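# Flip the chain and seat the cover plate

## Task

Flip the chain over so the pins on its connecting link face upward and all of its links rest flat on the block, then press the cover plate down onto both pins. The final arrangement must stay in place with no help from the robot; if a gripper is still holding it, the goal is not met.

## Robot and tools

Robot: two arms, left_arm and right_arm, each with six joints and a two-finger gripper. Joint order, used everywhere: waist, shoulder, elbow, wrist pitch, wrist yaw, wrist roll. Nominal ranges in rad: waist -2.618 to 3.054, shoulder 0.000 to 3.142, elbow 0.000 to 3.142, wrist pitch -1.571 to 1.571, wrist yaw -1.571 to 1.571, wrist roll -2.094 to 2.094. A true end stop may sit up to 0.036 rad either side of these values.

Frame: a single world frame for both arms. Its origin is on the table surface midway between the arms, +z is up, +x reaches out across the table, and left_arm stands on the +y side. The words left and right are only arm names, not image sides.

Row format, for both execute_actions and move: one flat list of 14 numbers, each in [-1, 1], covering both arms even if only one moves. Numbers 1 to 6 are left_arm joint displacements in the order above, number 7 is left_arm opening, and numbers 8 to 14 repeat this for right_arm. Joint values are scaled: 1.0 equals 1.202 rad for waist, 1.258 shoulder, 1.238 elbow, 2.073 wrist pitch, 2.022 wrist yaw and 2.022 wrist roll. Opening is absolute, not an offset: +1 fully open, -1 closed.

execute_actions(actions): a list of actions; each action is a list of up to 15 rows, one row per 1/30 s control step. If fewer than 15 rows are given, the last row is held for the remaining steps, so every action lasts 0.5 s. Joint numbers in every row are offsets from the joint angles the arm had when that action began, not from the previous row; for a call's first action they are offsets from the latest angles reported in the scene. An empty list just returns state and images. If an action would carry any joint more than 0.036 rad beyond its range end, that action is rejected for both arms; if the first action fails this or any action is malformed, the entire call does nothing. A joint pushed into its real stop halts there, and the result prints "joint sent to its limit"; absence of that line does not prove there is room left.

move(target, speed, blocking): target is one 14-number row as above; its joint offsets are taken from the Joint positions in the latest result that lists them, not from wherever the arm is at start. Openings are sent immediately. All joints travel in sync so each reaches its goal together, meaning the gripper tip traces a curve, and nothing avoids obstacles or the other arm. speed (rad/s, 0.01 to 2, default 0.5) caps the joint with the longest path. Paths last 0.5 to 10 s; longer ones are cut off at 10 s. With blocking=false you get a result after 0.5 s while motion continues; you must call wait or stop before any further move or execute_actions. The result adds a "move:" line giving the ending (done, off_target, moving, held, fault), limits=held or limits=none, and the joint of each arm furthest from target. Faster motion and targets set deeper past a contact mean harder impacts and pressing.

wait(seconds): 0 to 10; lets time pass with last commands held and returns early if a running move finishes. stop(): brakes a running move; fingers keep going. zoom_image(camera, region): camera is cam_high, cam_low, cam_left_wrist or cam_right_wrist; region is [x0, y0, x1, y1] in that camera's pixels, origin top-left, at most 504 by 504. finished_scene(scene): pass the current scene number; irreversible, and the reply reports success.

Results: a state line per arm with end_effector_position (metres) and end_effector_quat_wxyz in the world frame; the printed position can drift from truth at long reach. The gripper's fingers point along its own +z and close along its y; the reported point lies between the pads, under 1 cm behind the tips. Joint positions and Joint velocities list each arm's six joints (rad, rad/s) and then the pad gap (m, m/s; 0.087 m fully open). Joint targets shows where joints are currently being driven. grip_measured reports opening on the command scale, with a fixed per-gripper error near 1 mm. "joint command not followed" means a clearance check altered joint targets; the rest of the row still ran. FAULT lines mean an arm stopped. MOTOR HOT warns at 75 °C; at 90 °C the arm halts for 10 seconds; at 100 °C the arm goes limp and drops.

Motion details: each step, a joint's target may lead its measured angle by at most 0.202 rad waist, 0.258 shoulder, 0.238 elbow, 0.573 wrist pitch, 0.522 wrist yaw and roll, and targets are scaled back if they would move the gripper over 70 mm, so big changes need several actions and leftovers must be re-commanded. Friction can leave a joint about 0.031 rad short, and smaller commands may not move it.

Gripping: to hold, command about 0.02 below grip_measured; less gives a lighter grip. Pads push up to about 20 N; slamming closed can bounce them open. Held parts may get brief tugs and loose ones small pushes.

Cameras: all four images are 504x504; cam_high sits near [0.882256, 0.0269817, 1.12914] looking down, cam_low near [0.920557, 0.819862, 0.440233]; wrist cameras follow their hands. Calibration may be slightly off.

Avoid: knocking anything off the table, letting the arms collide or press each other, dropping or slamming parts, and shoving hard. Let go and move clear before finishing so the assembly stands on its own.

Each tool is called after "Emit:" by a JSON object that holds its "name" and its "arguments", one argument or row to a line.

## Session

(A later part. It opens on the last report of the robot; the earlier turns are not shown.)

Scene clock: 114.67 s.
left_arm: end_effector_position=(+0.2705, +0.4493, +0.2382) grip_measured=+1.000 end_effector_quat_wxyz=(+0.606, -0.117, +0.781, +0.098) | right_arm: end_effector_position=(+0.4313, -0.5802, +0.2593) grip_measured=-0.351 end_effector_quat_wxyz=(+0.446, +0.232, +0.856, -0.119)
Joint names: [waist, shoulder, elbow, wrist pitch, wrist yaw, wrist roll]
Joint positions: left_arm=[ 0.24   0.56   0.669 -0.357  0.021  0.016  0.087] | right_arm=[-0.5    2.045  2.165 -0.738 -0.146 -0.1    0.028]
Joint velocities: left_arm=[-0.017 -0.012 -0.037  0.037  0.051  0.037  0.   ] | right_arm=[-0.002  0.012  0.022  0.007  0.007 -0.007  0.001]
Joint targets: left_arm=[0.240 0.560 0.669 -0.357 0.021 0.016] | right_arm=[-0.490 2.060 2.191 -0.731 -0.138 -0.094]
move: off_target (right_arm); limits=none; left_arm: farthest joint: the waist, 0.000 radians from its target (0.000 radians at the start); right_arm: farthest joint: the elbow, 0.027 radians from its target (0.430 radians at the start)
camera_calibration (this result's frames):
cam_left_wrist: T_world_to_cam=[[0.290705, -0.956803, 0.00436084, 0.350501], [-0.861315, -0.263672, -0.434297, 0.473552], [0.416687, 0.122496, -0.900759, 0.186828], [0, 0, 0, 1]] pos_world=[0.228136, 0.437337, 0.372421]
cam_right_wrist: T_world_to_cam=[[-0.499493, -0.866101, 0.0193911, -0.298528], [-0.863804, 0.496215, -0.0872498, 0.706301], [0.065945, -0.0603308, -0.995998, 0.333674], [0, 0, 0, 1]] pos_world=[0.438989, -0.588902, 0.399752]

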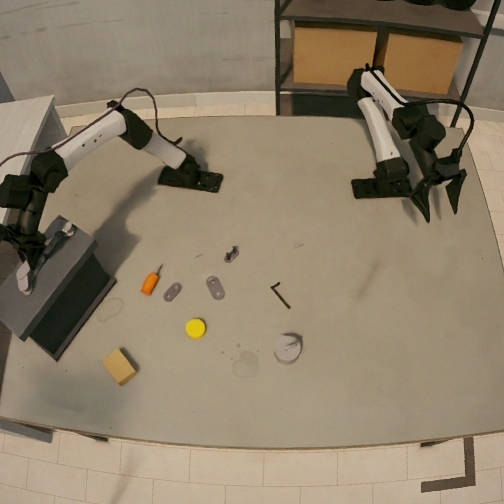

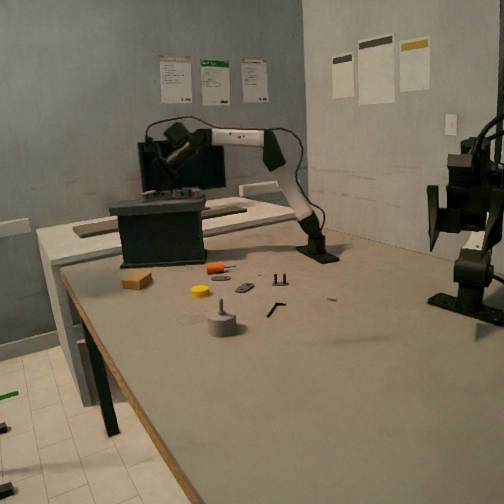

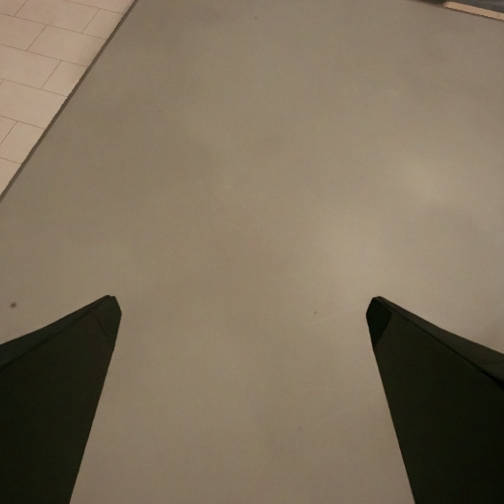

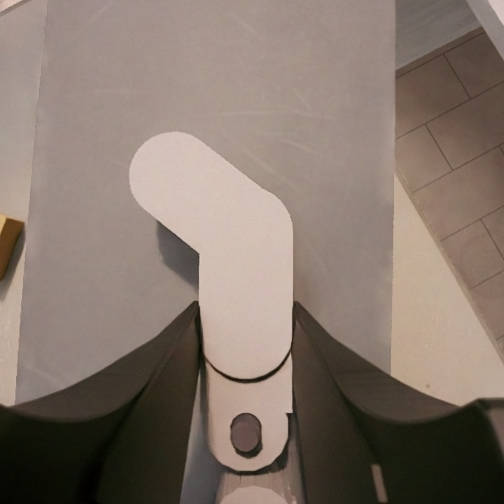

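On the block. Release and lift back for a view.

Emit:
{"name": "move", "arguments": {
  "target": [0,0,0,0,0,0,1,0,0,0,0,0,0,0.3]
}}

Emit:
{"name": "move", "arguments": {
  "target": [0,0,0,0,0,0,1,-0.03,-0.28,-0.1,-0.09,0,0,0.3],
  "speed": 0.4
}}

Scene clock: 117.50 s.
left_arm: end_effector_position=(+0.2705, +0.4493, +0.2382) grip_measured=+1.000 end_effector_quat_wxyz=(+0.606, -0.117, +0.781, +0.098) | right_arm: end_effector_position=(+0.4313, -0.5802, +0.2593) grip_measured=+0.300 end_effector_quat_wxyz=(+0.446, +0.232, +0.856, -0.119)
Joint names: [waist, shoulder, elbow, wrist pitch, wrist yaw, wrist roll]
Joint positions: left_arm=[ 0.24   0.56   0.669 -0.357  0.021  0.016  0.087] | right_arm=[-0.5    2.045  2.165 -0.738 -0.146 -0.1    0.057]
Joint velocities: left_arm=[-0.012 -0.017 -0.002 -0.037  0.007  0.051  0.   ] | right_arm=[-0.012 -0.002 -0.012 -0.037 -0.037 -0.081 -0.001]
Joint targets: left_arm=[0.240 0.560 0.669 -0.357 0.021 0.016] | right_arm=[-0.500 2.045 2.165 -0.737 -0.146 -0.100]
move: done; limits=none; left_arm: farthest joint: the waist, 0.000 radians from its target (0.000 radians at the start); right_arm: farthest joint: the waist, 0.000 radians from its target (0.000 radians at the start)
camera_calibration (this result's frames):
cam_left_wrist: T_world_to_cam=[[0.290705, -0.956803, 0.00436084, 0.350501], [-0.861315, -0.263672, -0.434297, 0.473552], [0.416687, 0.122496, -0.900759, 0.186828], [0, 0, 0, 1]] pos_world=[0.228136, 0.437337, 0.372421]
cam_right_wrist: T_world_to_cam=[[-0.499759, -0.865942, 0.0196086, -0.298444], [-0.863663, 0.496469, -0.0872097, 0.70637], [0.0657835, -0.0605191, -0.995997, 0.333629], [0, 0, 0, 1]] pos_world=[0.438968, -0.588935, 0.399748]

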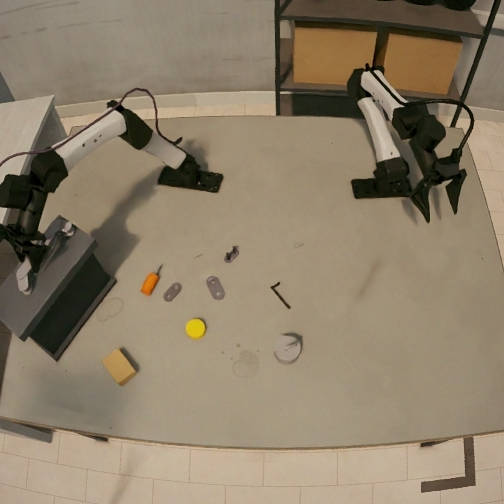

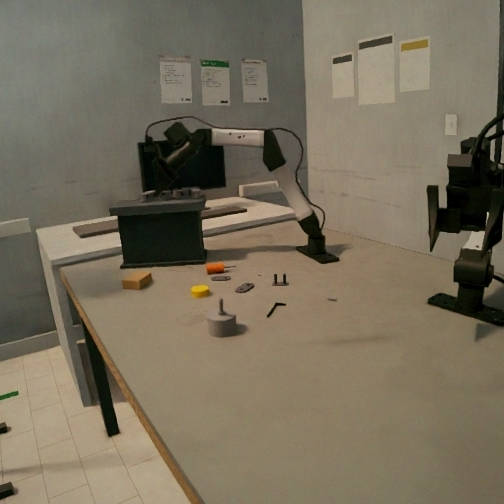

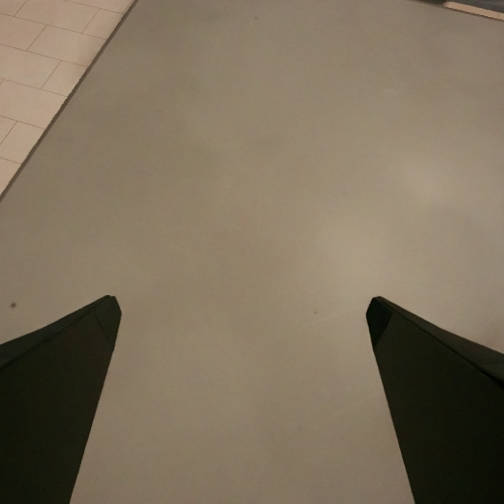

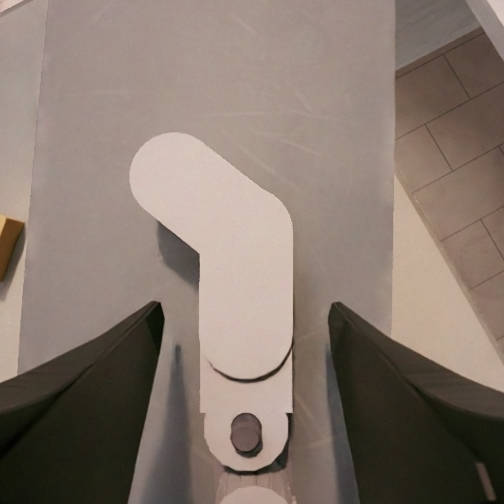

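Scene clock: 119.07 s.
left_arm: end_effector_position=(+0.2705, +0.4493, +0.2382) grip_measured=+1.000 end_effector_quat_wxyz=(+0.606, -0.117, +0.781, +0.098) | right_arm: end_effector_position=(+0.3449, -0.5238, +0.3541) grip_measured=+0.300 end_effector_quat_wxyz=(+0.472, +0.237, +0.837, -0.139)
Joint names: [waist, shoulder, elbow, wrist pitch, wrist yaw, wrist roll]
Joint positions: left_arm=[ 0.24   0.56   0.669 -0.357  0.021  0.016  0.087] | right_arm=[-0.528  1.701  2.065 -0.912 -0.146 -0.1    0.057]
Joint velocities: left_arm=[ 0.002 -0.012 -0.012 -0.051 -0.007  0.007  0.   ] | right_arm=[-0.002  0.002  0.007 -0.007  0.037  0.007  0.   ]
Joint targets: left_arm=[0.240 0.560 0.669 -0.357 0.021 0.016] | right_arm=[-0.536 1.693 2.041 -0.924 -0.146 -0.100]
move: off_target (right_arm); limits=none; left_arm: farthest joint: the waist, 0.000 radians from its target (0.000 radians at the start); right_arm: farthest joint: the elbow, 0.024 radians from its target (0.123 radians at the start)
camera_calibration (this result's frames):
cam_left_wrist: T_world_to_cam=[[0.290705, -0.956803, 0.00436084, 0.350501], [-0.861315, -0.263672, -0.434297, 0.473552], [0.416687, 0.122496, -0.900759, 0.186828], [0, 0, 0, 1]] pos_world=[0.228136, 0.437337, 0.372421]
cam_right_wrist: T_world_to_cam=[[-0.525696, -0.850058, 0.0323291, -0.281822], [-0.842681, 0.515185, -0.156438, 0.639037], [0.116325, -0.109482, -0.987159, 0.390861], [0, 0, 0, 1]] pos_world=[0.344885, -0.525995, 0.494922]

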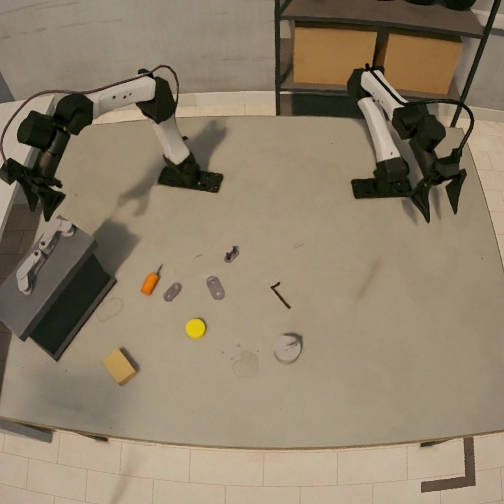

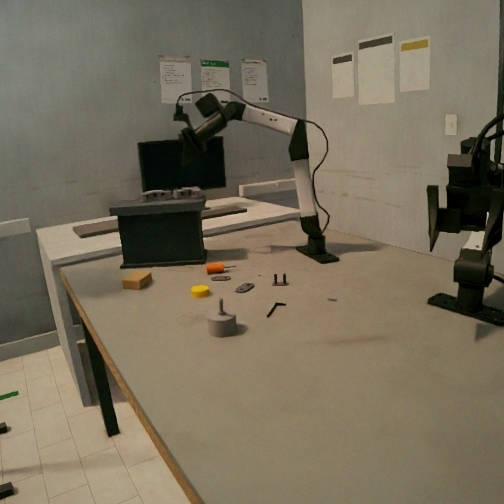

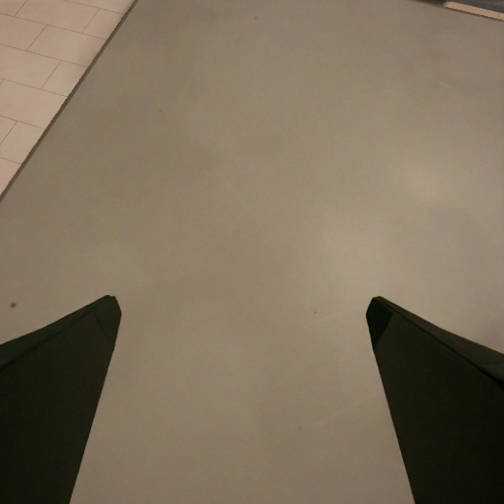

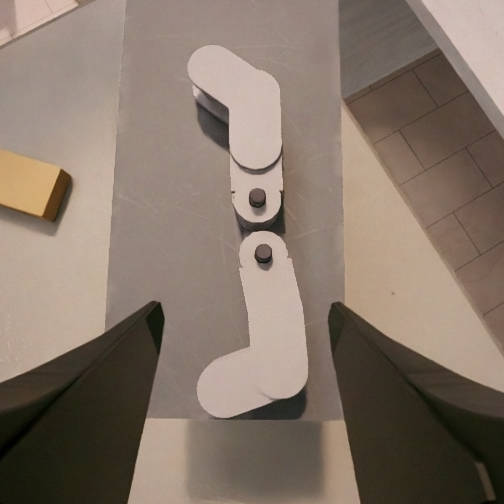

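Emit:
{"name": "move", "arguments": {
  "target": [0,0,0,0,0,0,1,0.737,-0.128,-0.3,0.1,0.378,0.298,0.1],
  "speed": 0.8
}}

Emit:
{"name": "move", "arguments": {
  "target": [0,0,0,0,0,0,1,0,0,-0.79,0.37,0,0,0.1],
  "speed": 0.6
}}

Scene clock: 125.87 s.
left_arm: end_effector_position=(+0.2705, +0.4493, +0.2382) grip_measured=+1.000 end_effector_quat_wxyz=(+0.606, -0.117, +0.781, +0.098) | right_arm: end_effector_position=(+0.4270, -0.2553, +0.3216) grip_measured=+0.100 end_effector_quat_wxyz=(+0.521, +0.286, +0.798, -0.100)
Joint names: [waist, shoulder, elbow, wrist pitch, wrist yaw, wrist roll]
Joint positions: left_arm=[ 0.24   0.56   0.669 -0.357  0.021  0.016  0.087] | right_arm=[ 0.358  1.559  1.714 -0.715  0.607  0.497  0.048]
Joint velocities: left_arm=[-0.007 -0.002 -0.017 -0.037 -0.037 -0.022  0.   ] | right_arm=[-0.002  0.002  0.012 -0.066  0.007 -0.051 -0.001]
Joint targets: left_arm=[0.240 0.560 0.669 -0.357 0.021 0.016] | right_arm=[0.358 1.540 1.694 -0.704 0.618 0.503]
move: done; limits=none; left_arm: farthest joint: the waist, 0.000 radians from its target (0.000 radians at the start); right_arm: farthest joint: the elbow, 0.020 radians from its target (0.372 radians at the start)
camera_calibration (this result's frames):
cam_left_wrist: T_world_to_cam=[[0.290705, -0.956803, 0.00436084, 0.350501], [-0.861315, -0.263672, -0.434297, 0.473552], [0.416687, 0.122496, -0.900759, 0.186828], [0, 0, 0, 1]] pos_world=[0.228136, 0.437337, 0.372421]
cam_right_wrist: T_world_to_cam=[[-0.561322, -0.8196, -0.114777, 0.0609203], [-0.785462, 0.571283, -0.238084, 0.58094], [0.260704, -0.0434888, -0.964439, 0.326582], [0, 0, 0, 1]] pos_world=[0.405361, -0.267748, 0.460273]

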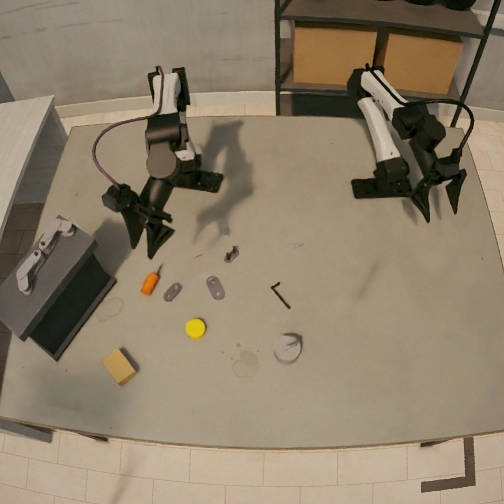

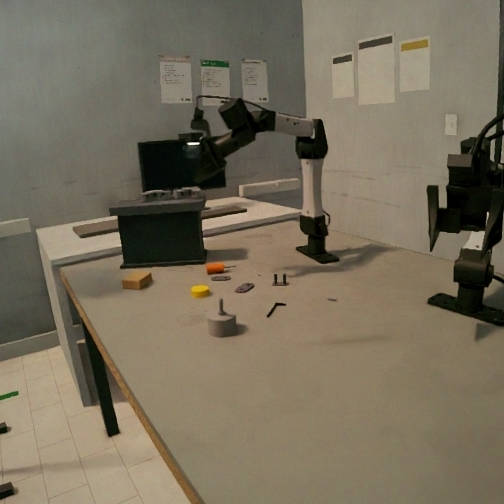

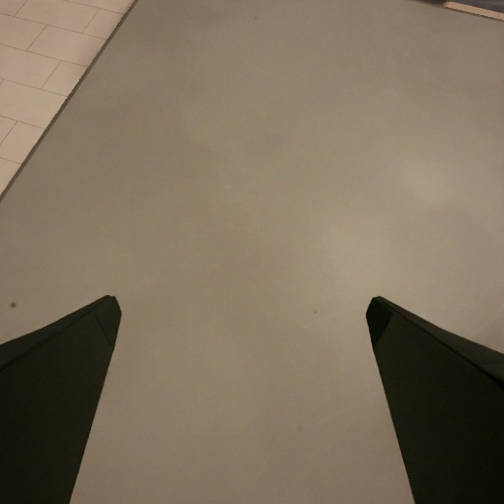

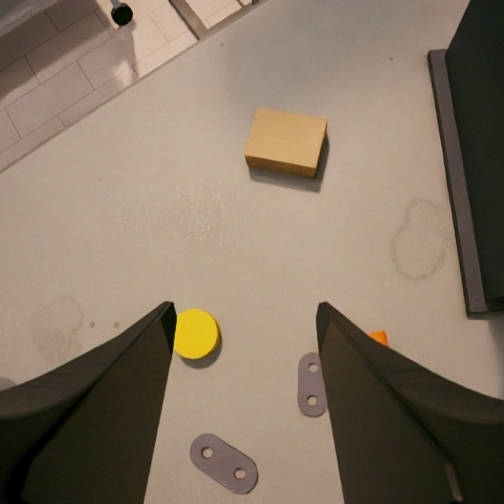

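Scene clock: 128.33 s.
left_arm: end_effector_position=(+0.2705, +0.4493, +0.2382) grip_measured=+1.000 end_effector_quat_wxyz=(+0.606, -0.117, +0.781, +0.098) | right_arm: end_effector_position=(+0.3719, -0.2637, +0.0558) grip_measured=+0.100 end_effector_quat_wxyz=(+0.441, +0.265, +0.846, -0.142)
Joint names: [waist, shoulder, elbow, wrist pitch, wrist yaw, wrist roll]
Joint positions: left_arm=[ 0.24   0.56   0.669 -0.357  0.021  0.016  0.087] | right_arm=[0.358 1.559 0.75  0.04  0.607 0.497 0.048]
Joint velocities: left_arm=[ 0.022 -0.007  0.007  0.066 -0.037 -0.051  0.   ] | right_arm=[-0.007 -0.007 -0.002 -0.022  0.037  0.022  0.002]
Joint targets: left_arm=[0.240 0.560 0.669 -0.357 0.021 0.016] | right_arm=[0.358 1.559 0.736 0.051 0.607 0.497]
move: done; limits=none; left_arm: farthest joint: the waist, 0.000 radians from its target (0.000 radians at the start); right_arm: farthest joint: the elbow, 0.014 radians from its target (0.978 radians at the start)
camera_calibration (this result's frames):
cam_left_wrist: T_world_to_cam=[[0.290705, -0.956803, 0.00436084, 0.350501], [-0.861315, -0.263672, -0.434297, 0.473552], [0.416687, 0.122496, -0.900759, 0.186828], [0, 0, 0, 1]] pos_world=[0.228136, 0.437337, 0.372421]
cam_right_wrist: T_world_to_cam=[[-0.57026, -0.820978, 0.0282454, -0.0124587], [-0.819397, 0.566051, -0.0904161, 0.48227], [0.0582413, -0.0747049, -0.995503, 0.152989], [0, 0, 0, 1]] pos_world=[0.379155, -0.271789, 0.196258]

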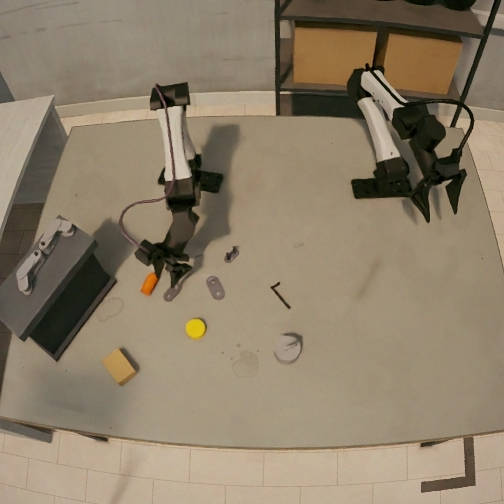

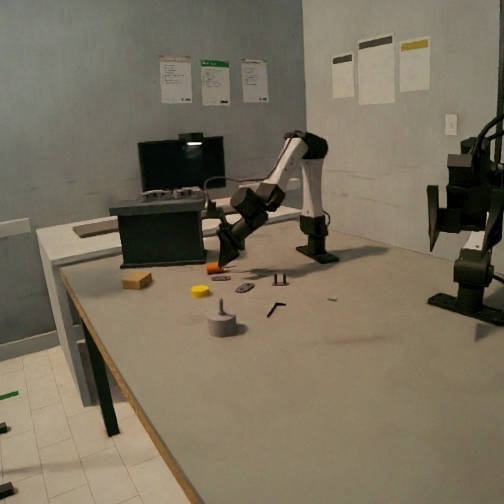

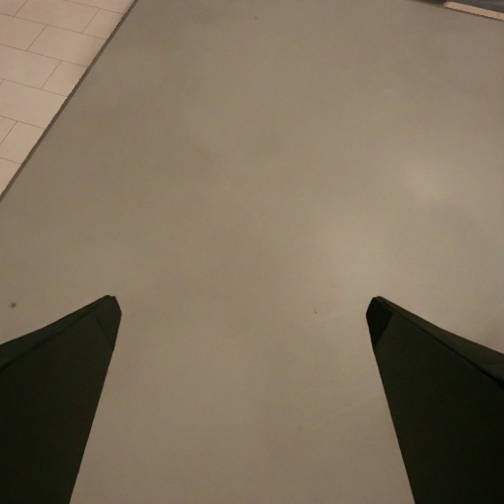

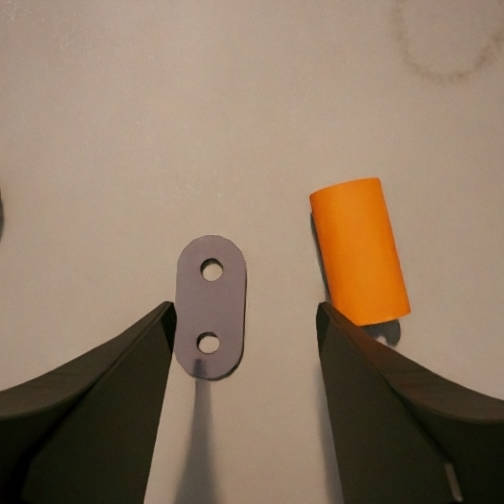

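Emit:
{"name": "move", "arguments": {
  "target": [0,0,0,0,0,0,1,0.022,0.1,0,0.063,0,0,0.1],
  "speed": 0.2
}}

Scene clock: 133.73 s.
left_arm: end_effector_position=(+0.2705, +0.4493, +0.2382) grip_measured=+1.000 end_effector_quat_wxyz=(+0.606, -0.117, +0.781, +0.098) | right_arm: end_effector_position=(+0.3867, -0.2542, +0.0334) grip_measured=+0.100 end_effector_quat_wxyz=(+0.446, +0.259, +0.846, -0.136)
Joint names: [waist, shoulder, elbow, wrist pitch, wrist yaw, wrist roll]
Joint positions: left_arm=[ 0.24   0.56   0.669 -0.357  0.021  0.016  0.087] | right_arm=[0.376 1.669 0.75  0.16  0.607 0.497 0.048]
Joint velocities: left_arm=[-0.017 -0.007 -0.002  0.022 -0.007 -0.022  0.   ] | right_arm=[-0.002  0.002  0.022  0.066  0.007 -0.007  0.   ]
Joint targets: left_arm=[0.240 0.560 0.669 -0.357 0.021 0.016] | right_arm=[0.384 1.685 0.750 0.171 0.607 0.497]
move: done; limits=none; left_arm: farthest joint: the waist, 0.000 radians from its target (0.000 radians at the start); right_arm: farthest joint: the shoulder, 0.016 radians from its target (0.126 radians at the start)
camera_calibration (this result's frames):
cam_left_wrist: T_world_to_cam=[[0.290705, -0.956803, 0.00436084, 0.350501], [-0.861315, -0.263672, -0.434297, 0.473552], [0.416687, 0.122496, -0.900759, 0.186828], [0, 0, 0, 1]] pos_world=[0.228136, 0.437337, 0.372421]
cam_right_wrist: T_world_to_cam=[[-0.55505, -0.831534, 0.0216761, -0.00391468], [-0.828952, 0.55079, -0.0973125, 0.48699], [0.0689797, -0.0719818, -0.995018, 0.127072], [0, 0, 0, 1]] pos_world=[0.392753, -0.262338, 0.173914]

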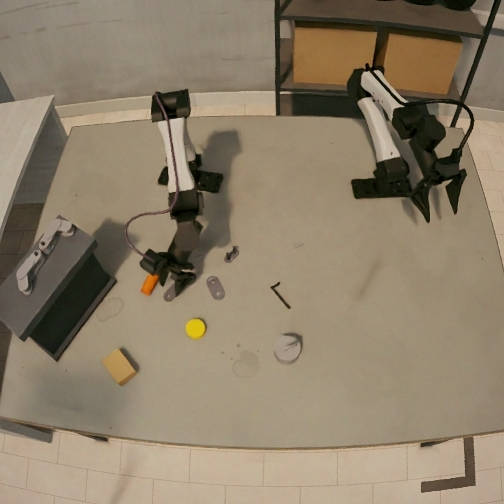

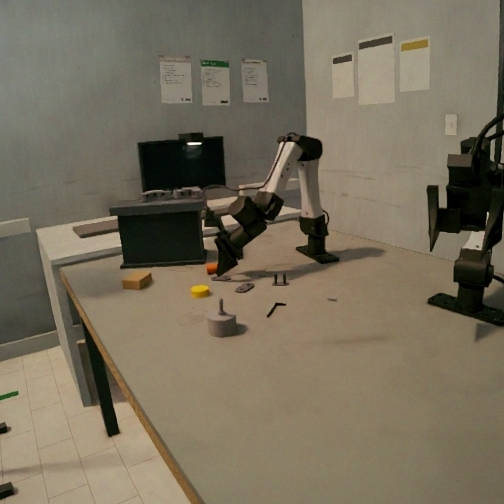

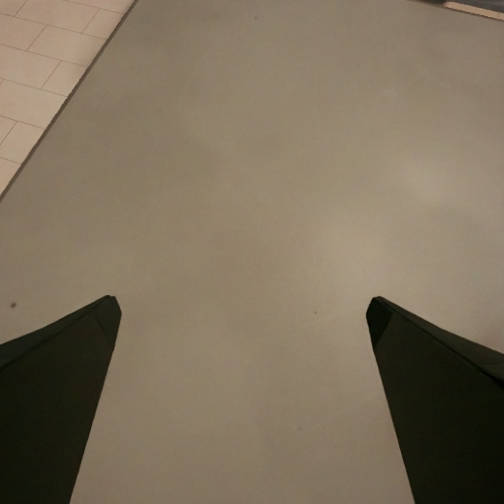

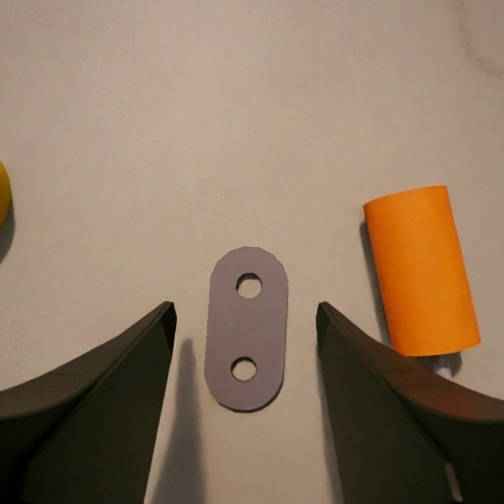

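Emit:
{"name": "move", "arguments": {
  "target": [0,0,0,0,0,0,1,0,0.053,-0.045,0.048,0,0,0.0],
  "speed": 0.08
}}

Emit:
{"name": "zoom_image", "arguments": {
  "camera": "cam_low",
  "region": [190,245,260,295]
}}

Scene clock: 138.30 s.
left_arm: end_effector_position=(+0.2705, +0.4493, +0.2382) grip_measured=+1.000 end_effector_quat_wxyz=(+0.606, -0.117, +0.781, +0.098) | right_arm: end_effector_position=(+0.3866, -0.2542, +0.0173) grip_measured=+0.000 end_effector_quat_wxyz=(+0.449, +0.259, +0.845, -0.135)
Joint names: [waist, shoulder, elbow, wrist pitch, wrist yaw, wrist roll]
Joint positions: left_arm=[ 0.24   0.56   0.669 -0.357  0.021  0.016  0.087] | right_arm=[0.376 1.716 0.715 0.248 0.607 0.497 0.044]
Joint velocities: left_arm=[ 0.002 -0.007 -0.002 -0.007  0.095 -0.037  0.   ] | right_arm=[ 0.002 -0.017  0.002  0.022 -0.022  0.095 -0.001]
Joint targets: left_arm=[0.240 0.560 0.669 -0.357 0.021 0.016] | right_arm=[0.376 1.736 0.694 0.259 0.607 0.497]
move: off_target (right_arm); limits=none; left_arm: farthest joint: the waist, 0.000 radians from its target (0.000 radians at the start); right_arm: farthest joint: the elbow, 0.021 radians from its target (0.056 radians at the start)
camera_calibration (this result's frames):
cam_left_wrist: T_world_to_cam=[[0.290705, -0.956803, 0.00436084, 0.350501], [-0.861315, -0.263672, -0.434297, 0.473552], [0.416687, 0.122496, -0.900759, 0.186828], [0, 0, 0, 1]] pos_world=[0.228136, 0.437337, 0.372421]
cam_right_wrist: T_world_to_cam=[[-0.555175, -0.831556, 0.0172079, -0.00354483], [-0.828315, 0.5509, -0.101997, 0.485179], [0.0753365, -0.0708797, -0.994636, 0.108842], [0, 0, 0, 1]] pos_world=[0.391713, -0.262518, 0.157806]

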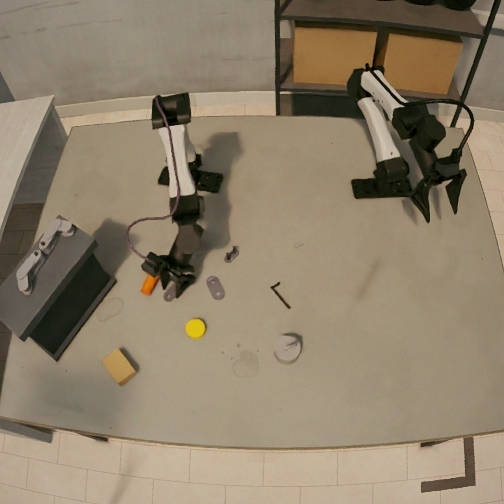

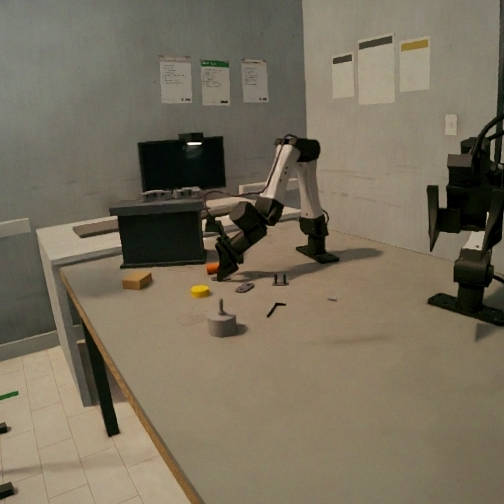

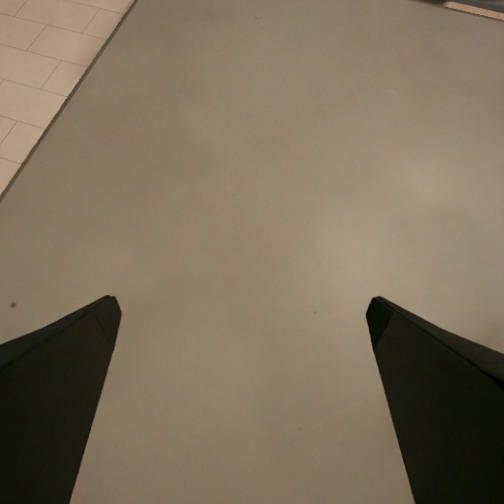

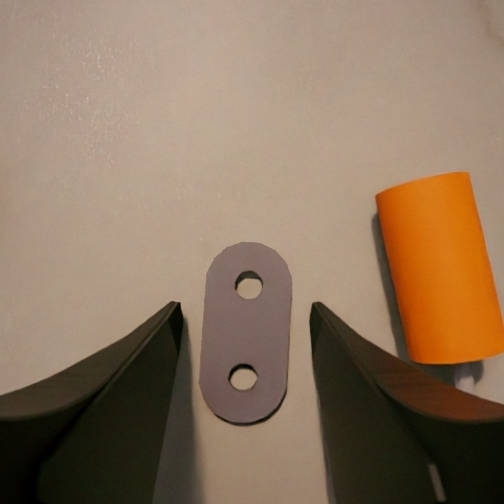

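Region (190, 245, 260, 295) of cam_low's 504x504 image, scaled by 7.200, with more detail than that image has; it fills the top 360 rows of this view, and the rest is white.

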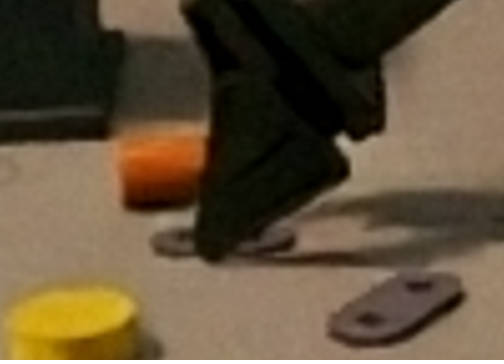

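Emit:
{"name": "move", "arguments": {
  "target": [0,0,0,0,0,0,1,0,0.022,0,0,0,0,-0.25],
  "speed": 0.05
}}

Emit:
{"name": "move", "arguments": {
  "target": [0,0,0,0,0,0,1,0,0,0,0,0,0,-0.41]
}}

Scene clock: 140.80 s.
left_arm: end_effector_position=(+0.2705, +0.4493, +0.2382) grip_measured=+1.000 end_effector_quat_wxyz=(+0.606, -0.117, +0.781, +0.098) | right_arm: end_effector_position=(+0.3866, -0.2543, +0.0164) grip_measured=-0.250 end_effector_quat_wxyz=(+0.448, +0.259, +0.845, -0.135)
Joint names: [waist, shoulder, elbow, wrist pitch, wrist yaw, wrist roll]
Joint positions: left_arm=[ 0.24   0.56   0.669 -0.357  0.021  0.016  0.087] | right_arm=[0.376 1.719 0.715 0.25  0.608 0.497 0.033]
Joint velocities: left_arm=[-0.007  0.002 -0.002  0.051 -0.007  0.051  0.   ] | right_arm=[-0.017  0.002 -0.017  0.037 -0.095 -0.007 -0.   ]
Joint targets: left_arm=[0.240 0.560 0.669 -0.357 0.021 0.016] | right_arm=[0.376 1.743 0.715 0.248 0.607 0.497]
move: off_target (right_arm); limits=none; left_arm: farthest joint: the waist, 0.000 radians from its target (0.000 radians at the start); right_arm: farthest joint: the shoulder, 0.024 radians from its target (0.028 radians at the start)
camera_calibration (this result's frames):
cam_left_wrist: T_world_to_cam=[[0.290705, -0.956803, 0.00436084, 0.350501], [-0.861315, -0.263672, -0.434297, 0.473552], [0.416687, 0.122496, -0.900759, 0.186828], [0, 0, 0, 1]] pos_world=[0.228136, 0.437337, 0.372421]
cam_right_wrist: T_world_to_cam=[[-0.555387, -0.831393, 0.0181856, -0.00342012], [-0.828272, 0.551085, -0.101349, 0.485194], [0.0742394, -0.0713507, -0.994685, 0.108243], [0, 0, 0, 1]] pos_world=[0.391937, -0.262503, 0.156904]

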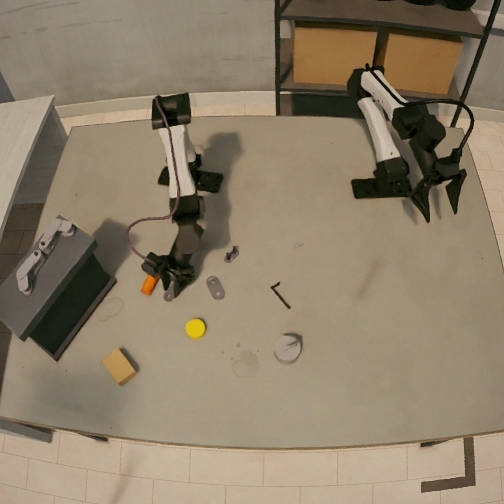

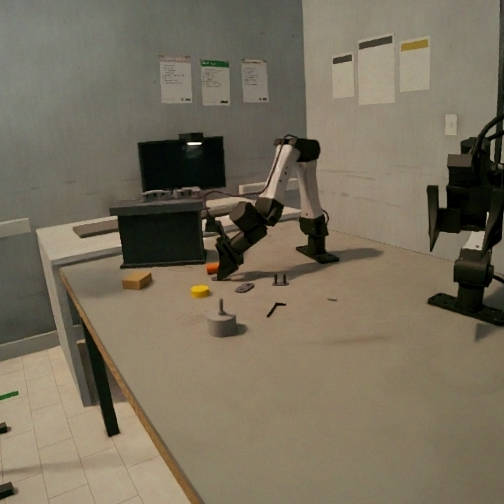

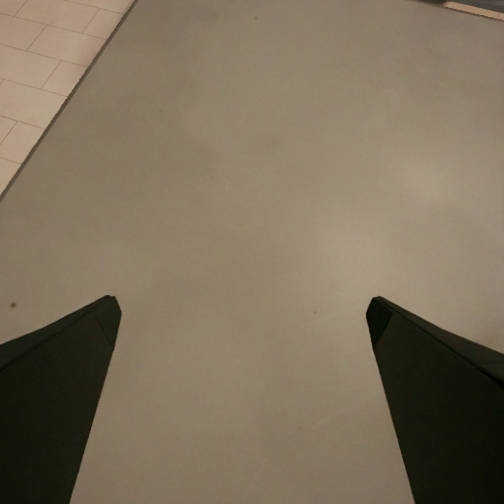

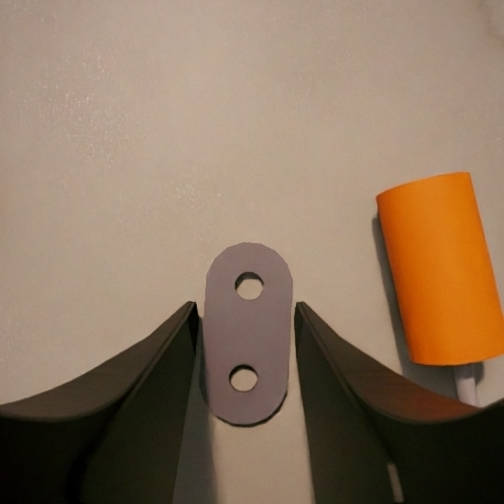

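Scene clock: 141.30 s.
left_arm: end_effector_position=(+0.2705, +0.4493, +0.2382) grip_measured=+1.000 end_effector_quat_wxyz=(+0.606, -0.117, +0.781, +0.098) | right_arm: end_effector_position=(+0.3871, -0.2542, +0.0167) grip_measured=-0.379 end_effector_quat_wxyz=(+0.449, +0.260, +0.844, -0.134)
Joint names: [waist, shoulder, elbow, wrist pitch, wrist yaw, wrist roll]
Joint positions: left_arm=[ 0.24   0.56   0.669 -0.357  0.021  0.016  0.087] | right_arm=[0.376 1.719 0.715 0.253 0.608 0.498 0.027]
Joint velocities: left_arm=[ 0.002  0.017  0.012 -0.051  0.051  0.051  0.   ] | right_arm=[ 0.002  0.012 -0.002  0.066 -0.037 -0.007 -0.001]
Joint targets: left_arm=[0.240 0.560 0.669 -0.357 0.021 0.016] | right_arm=[0.376 1.719 0.715 0.251 0.608 0.497]
move: done; limits=none; left_arm: farthest joint: the waist, 0.000 radians from its target (0.000 radians at the start); right_arm: farthest joint: the wrist pitch, 0.003 radians from its target (0.000 radians at the start)
camera_calibration (this result's frames):
cam_left_wrist: T_world_to_cam=[[0.290705, -0.956803, 0.00436084, 0.350501], [-0.861315, -0.263672, -0.434297, 0.473552], [0.416687, 0.122496, -0.900759, 0.186828], [0, 0, 0, 1]] pos_world=[0.228136, 0.437337, 0.372421]
cam_right_wrist: T_world_to_cam=[[-0.555613, -0.831287, 0.0160291, -0.00292272], [-0.827867, 0.551335, -0.103277, 0.485526], [0.0770157, -0.0706522, -0.994523, 0.107692], [0, 0, 0, 1]] pos_world=[0.392033, -0.262508, 0.157293]

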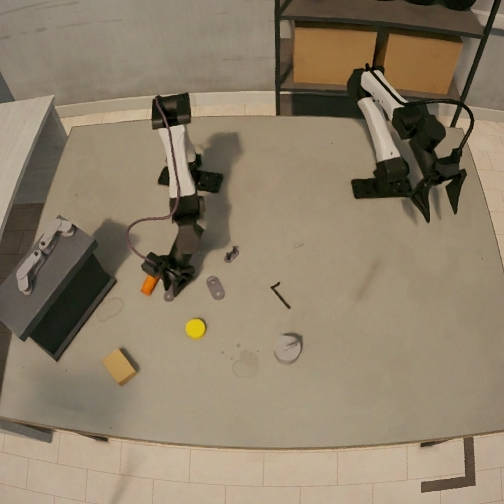

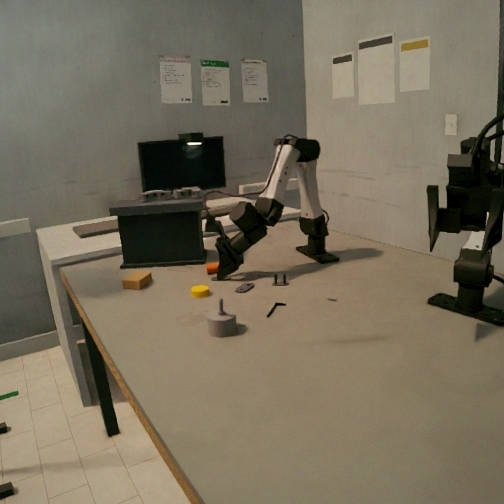

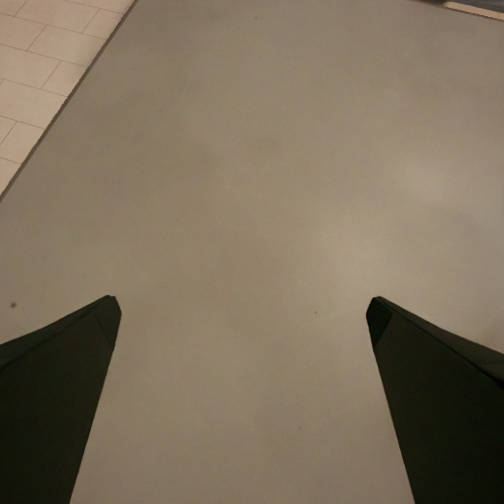

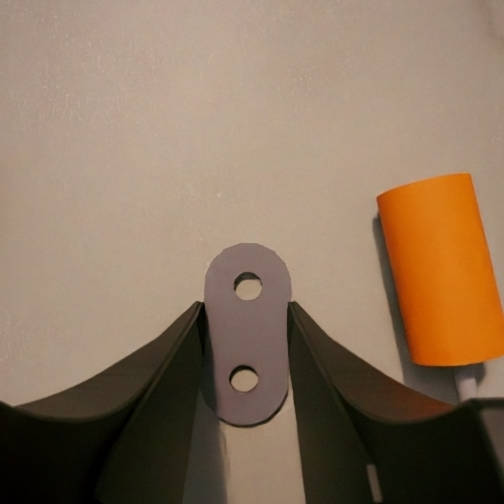

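Emit:
{"name": "move", "arguments": {
  "target": [0,0,0,0,0,0,1,-0.1,-0.1,0.93,-0.534,-0.456,-0.355,-0.41],
  "speed": 0.6
}}

Scene clock: 148.77 s.
left_arm: end_effector_position=(+0.2705, +0.4493, +0.2382) grip_measured=+1.000 end_effector_quat_wxyz=(+0.606, -0.117, +0.781, +0.098) | right_arm: end_effector_position=(+0.4209, -0.1679, +0.3231) grip_measured=-0.379 end_effector_quat_wxyz=(+0.469, -0.189, +0.857, +0.097)
Joint names: [waist, shoulder, elbow, wrist pitch, wrist yaw, wrist roll]
Joint positions: left_arm=[ 0.24   0.56   0.669 -0.357  0.021  0.016  0.087] | right_arm=[ 0.264  1.604  1.849 -0.849 -0.302 -0.215  0.027]
Joint velocities: left_arm=[-0.022 -0.007  0.027 -0.022  0.022  0.037  0.   ] | right_arm=[-0.017 -0.027 -0.002  0.007  0.037 -0.022  0.   ]
Joint targets: left_arm=[0.240 0.560 0.669 -0.357 0.021 0.016] | right_arm=[0.256 1.594 1.866 -0.854 -0.314 -0.221]
move: done; limits=none; left_arm: farthest joint: the waist, 0.000 radians from its target (0.000 radians at the start); right_arm: farthest joint: the elbow, 0.017 radians from its target (1.151 radians at the start)
camera_calibration (this result's frames):
cam_left_wrist: T_world_to_cam=[[0.290705, -0.956803, 0.00436084, 0.350501], [-0.861315, -0.263672, -0.434297, 0.473552], [0.416687, 0.122496, -0.900759, 0.186828], [0, 0, 0, 1]] pos_world=[0.228136, 0.437337, 0.372421]
cam_right_wrist: T_world_to_cam=[[0.418503, -0.907596, 0.0335502, -0.345809], [-0.89921, -0.419259, -0.125068, 0.371657], [0.127578, 0.0221726, -0.991581, 0.409195], [0, 0, 0, 1]] pos_world=[0.426716, -0.167107, 0.463834]

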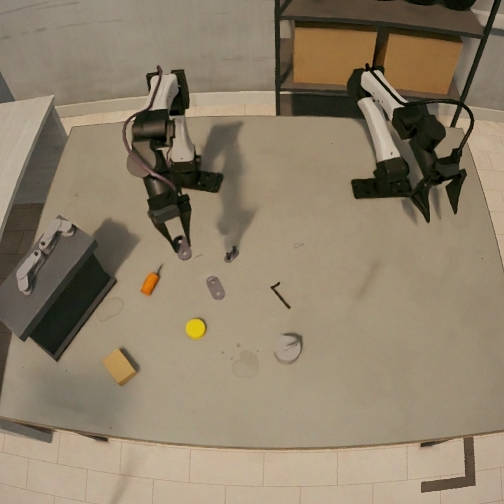

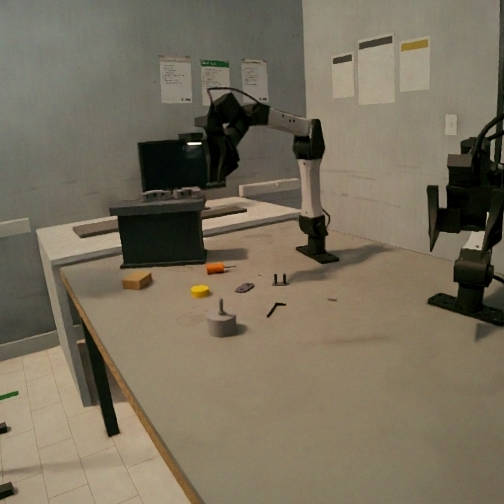

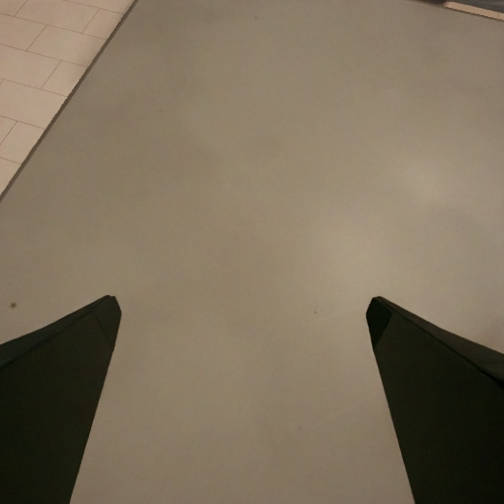

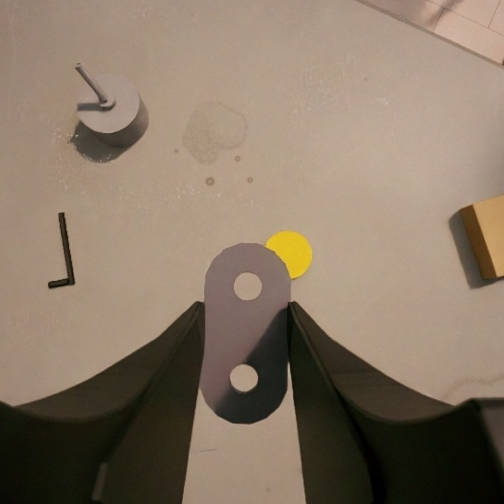

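Emit:
{"name": "move", "arguments": {
  "target": [0,0,0,0,0,0,1,-0.697,0.248,0.234,0.007,0,0,-0.41],
  "speed": 0.5
}}

Emit:
{"name": "zoom_image", "arguments": {
  "camera": "cam_right_wrist",
  "region": [150,200,350,450]
}}

Scene clock: 153.33 s.
left_arm: end_effector_position=(+0.2705, +0.4493, +0.2382) grip_measured=+1.000 end_effector_quat_wxyz=(+0.606, -0.117, +0.781, +0.098) | right_arm: end_effector_position=(+0.3835, -0.5623, +0.2935) grip_measured=-0.379 end_effector_quat_wxyz=(+0.453, +0.182, +0.867, -0.094)
Joint names: [waist, shoulder, elbow, wrist pitch, wrist yaw, wrist roll]
Joint positions: left_arm=[ 0.24   0.56   0.669 -0.357  0.021  0.016  0.087] | right_arm=[-0.578  1.904  2.112 -0.849 -0.302 -0.216  0.027]
Joint velocities: left_arm=[ 0.007  0.002 -0.002  0.051  0.037 -0.037  0.   ] | right_arm=[-0.002  0.002 -0.002  0.051  0.022  0.022  0.001]
Joint targets: left_arm=[0.240 0.560 0.669 -0.357 0.021 0.016] | right_arm=[-0.574 1.916 2.139 -0.835 -0.302 -0.215]
move: off_target (right_arm); limits=none; left_arm: farthest joint: the waist, 0.000 radians from its target (0.000 radians at the start); right_arm: farthest joint: the elbow, 0.027 radians from its target (0.289 radians at the start)
camera_calibration (this result's frames):
cam_left_wrist: T_world_to_cam=[[0.290705, -0.956803, 0.00436084, 0.350501], [-0.861315, -0.263672, -0.434297, 0.473552], [0.416687, 0.122496, -0.900759, 0.186828], [0, 0, 0, 1]] pos_world=[0.228136, 0.437337, 0.372421]
cam_right_wrist: T_world_to_cam=[[-0.397413, -0.917424, 0.0198918, -0.375728], [-0.914575, 0.394223, -0.0902279, 0.622099], [0.0749354, -0.0540503, -0.995722, 0.371923], [0, 0, 0, 1]] pos_world=[0.391766, -0.569845, 0.433937]

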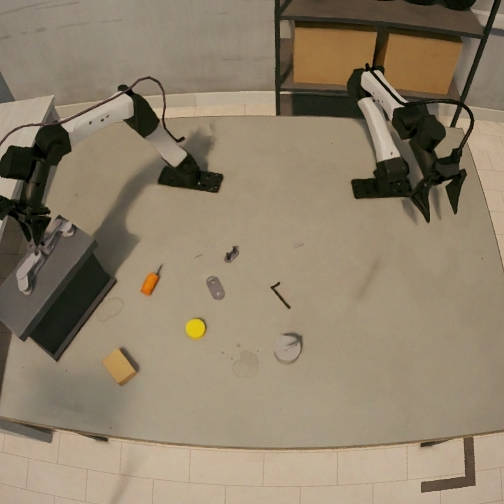

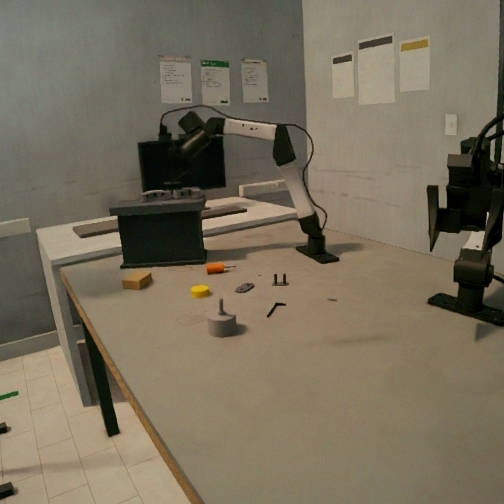

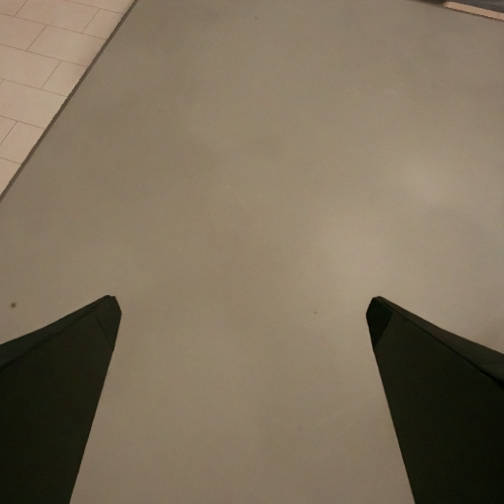

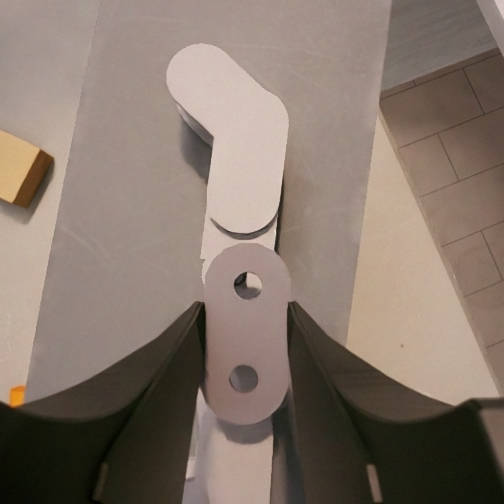

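Region (150, 200, 350, 450) of cam_right_wrist's 504x504 image, scaled by 2.016, with more detail than that image has; it fills the left 403 columns of this view, and the rest is white.

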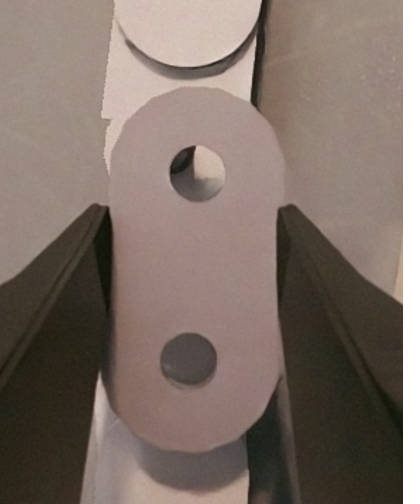

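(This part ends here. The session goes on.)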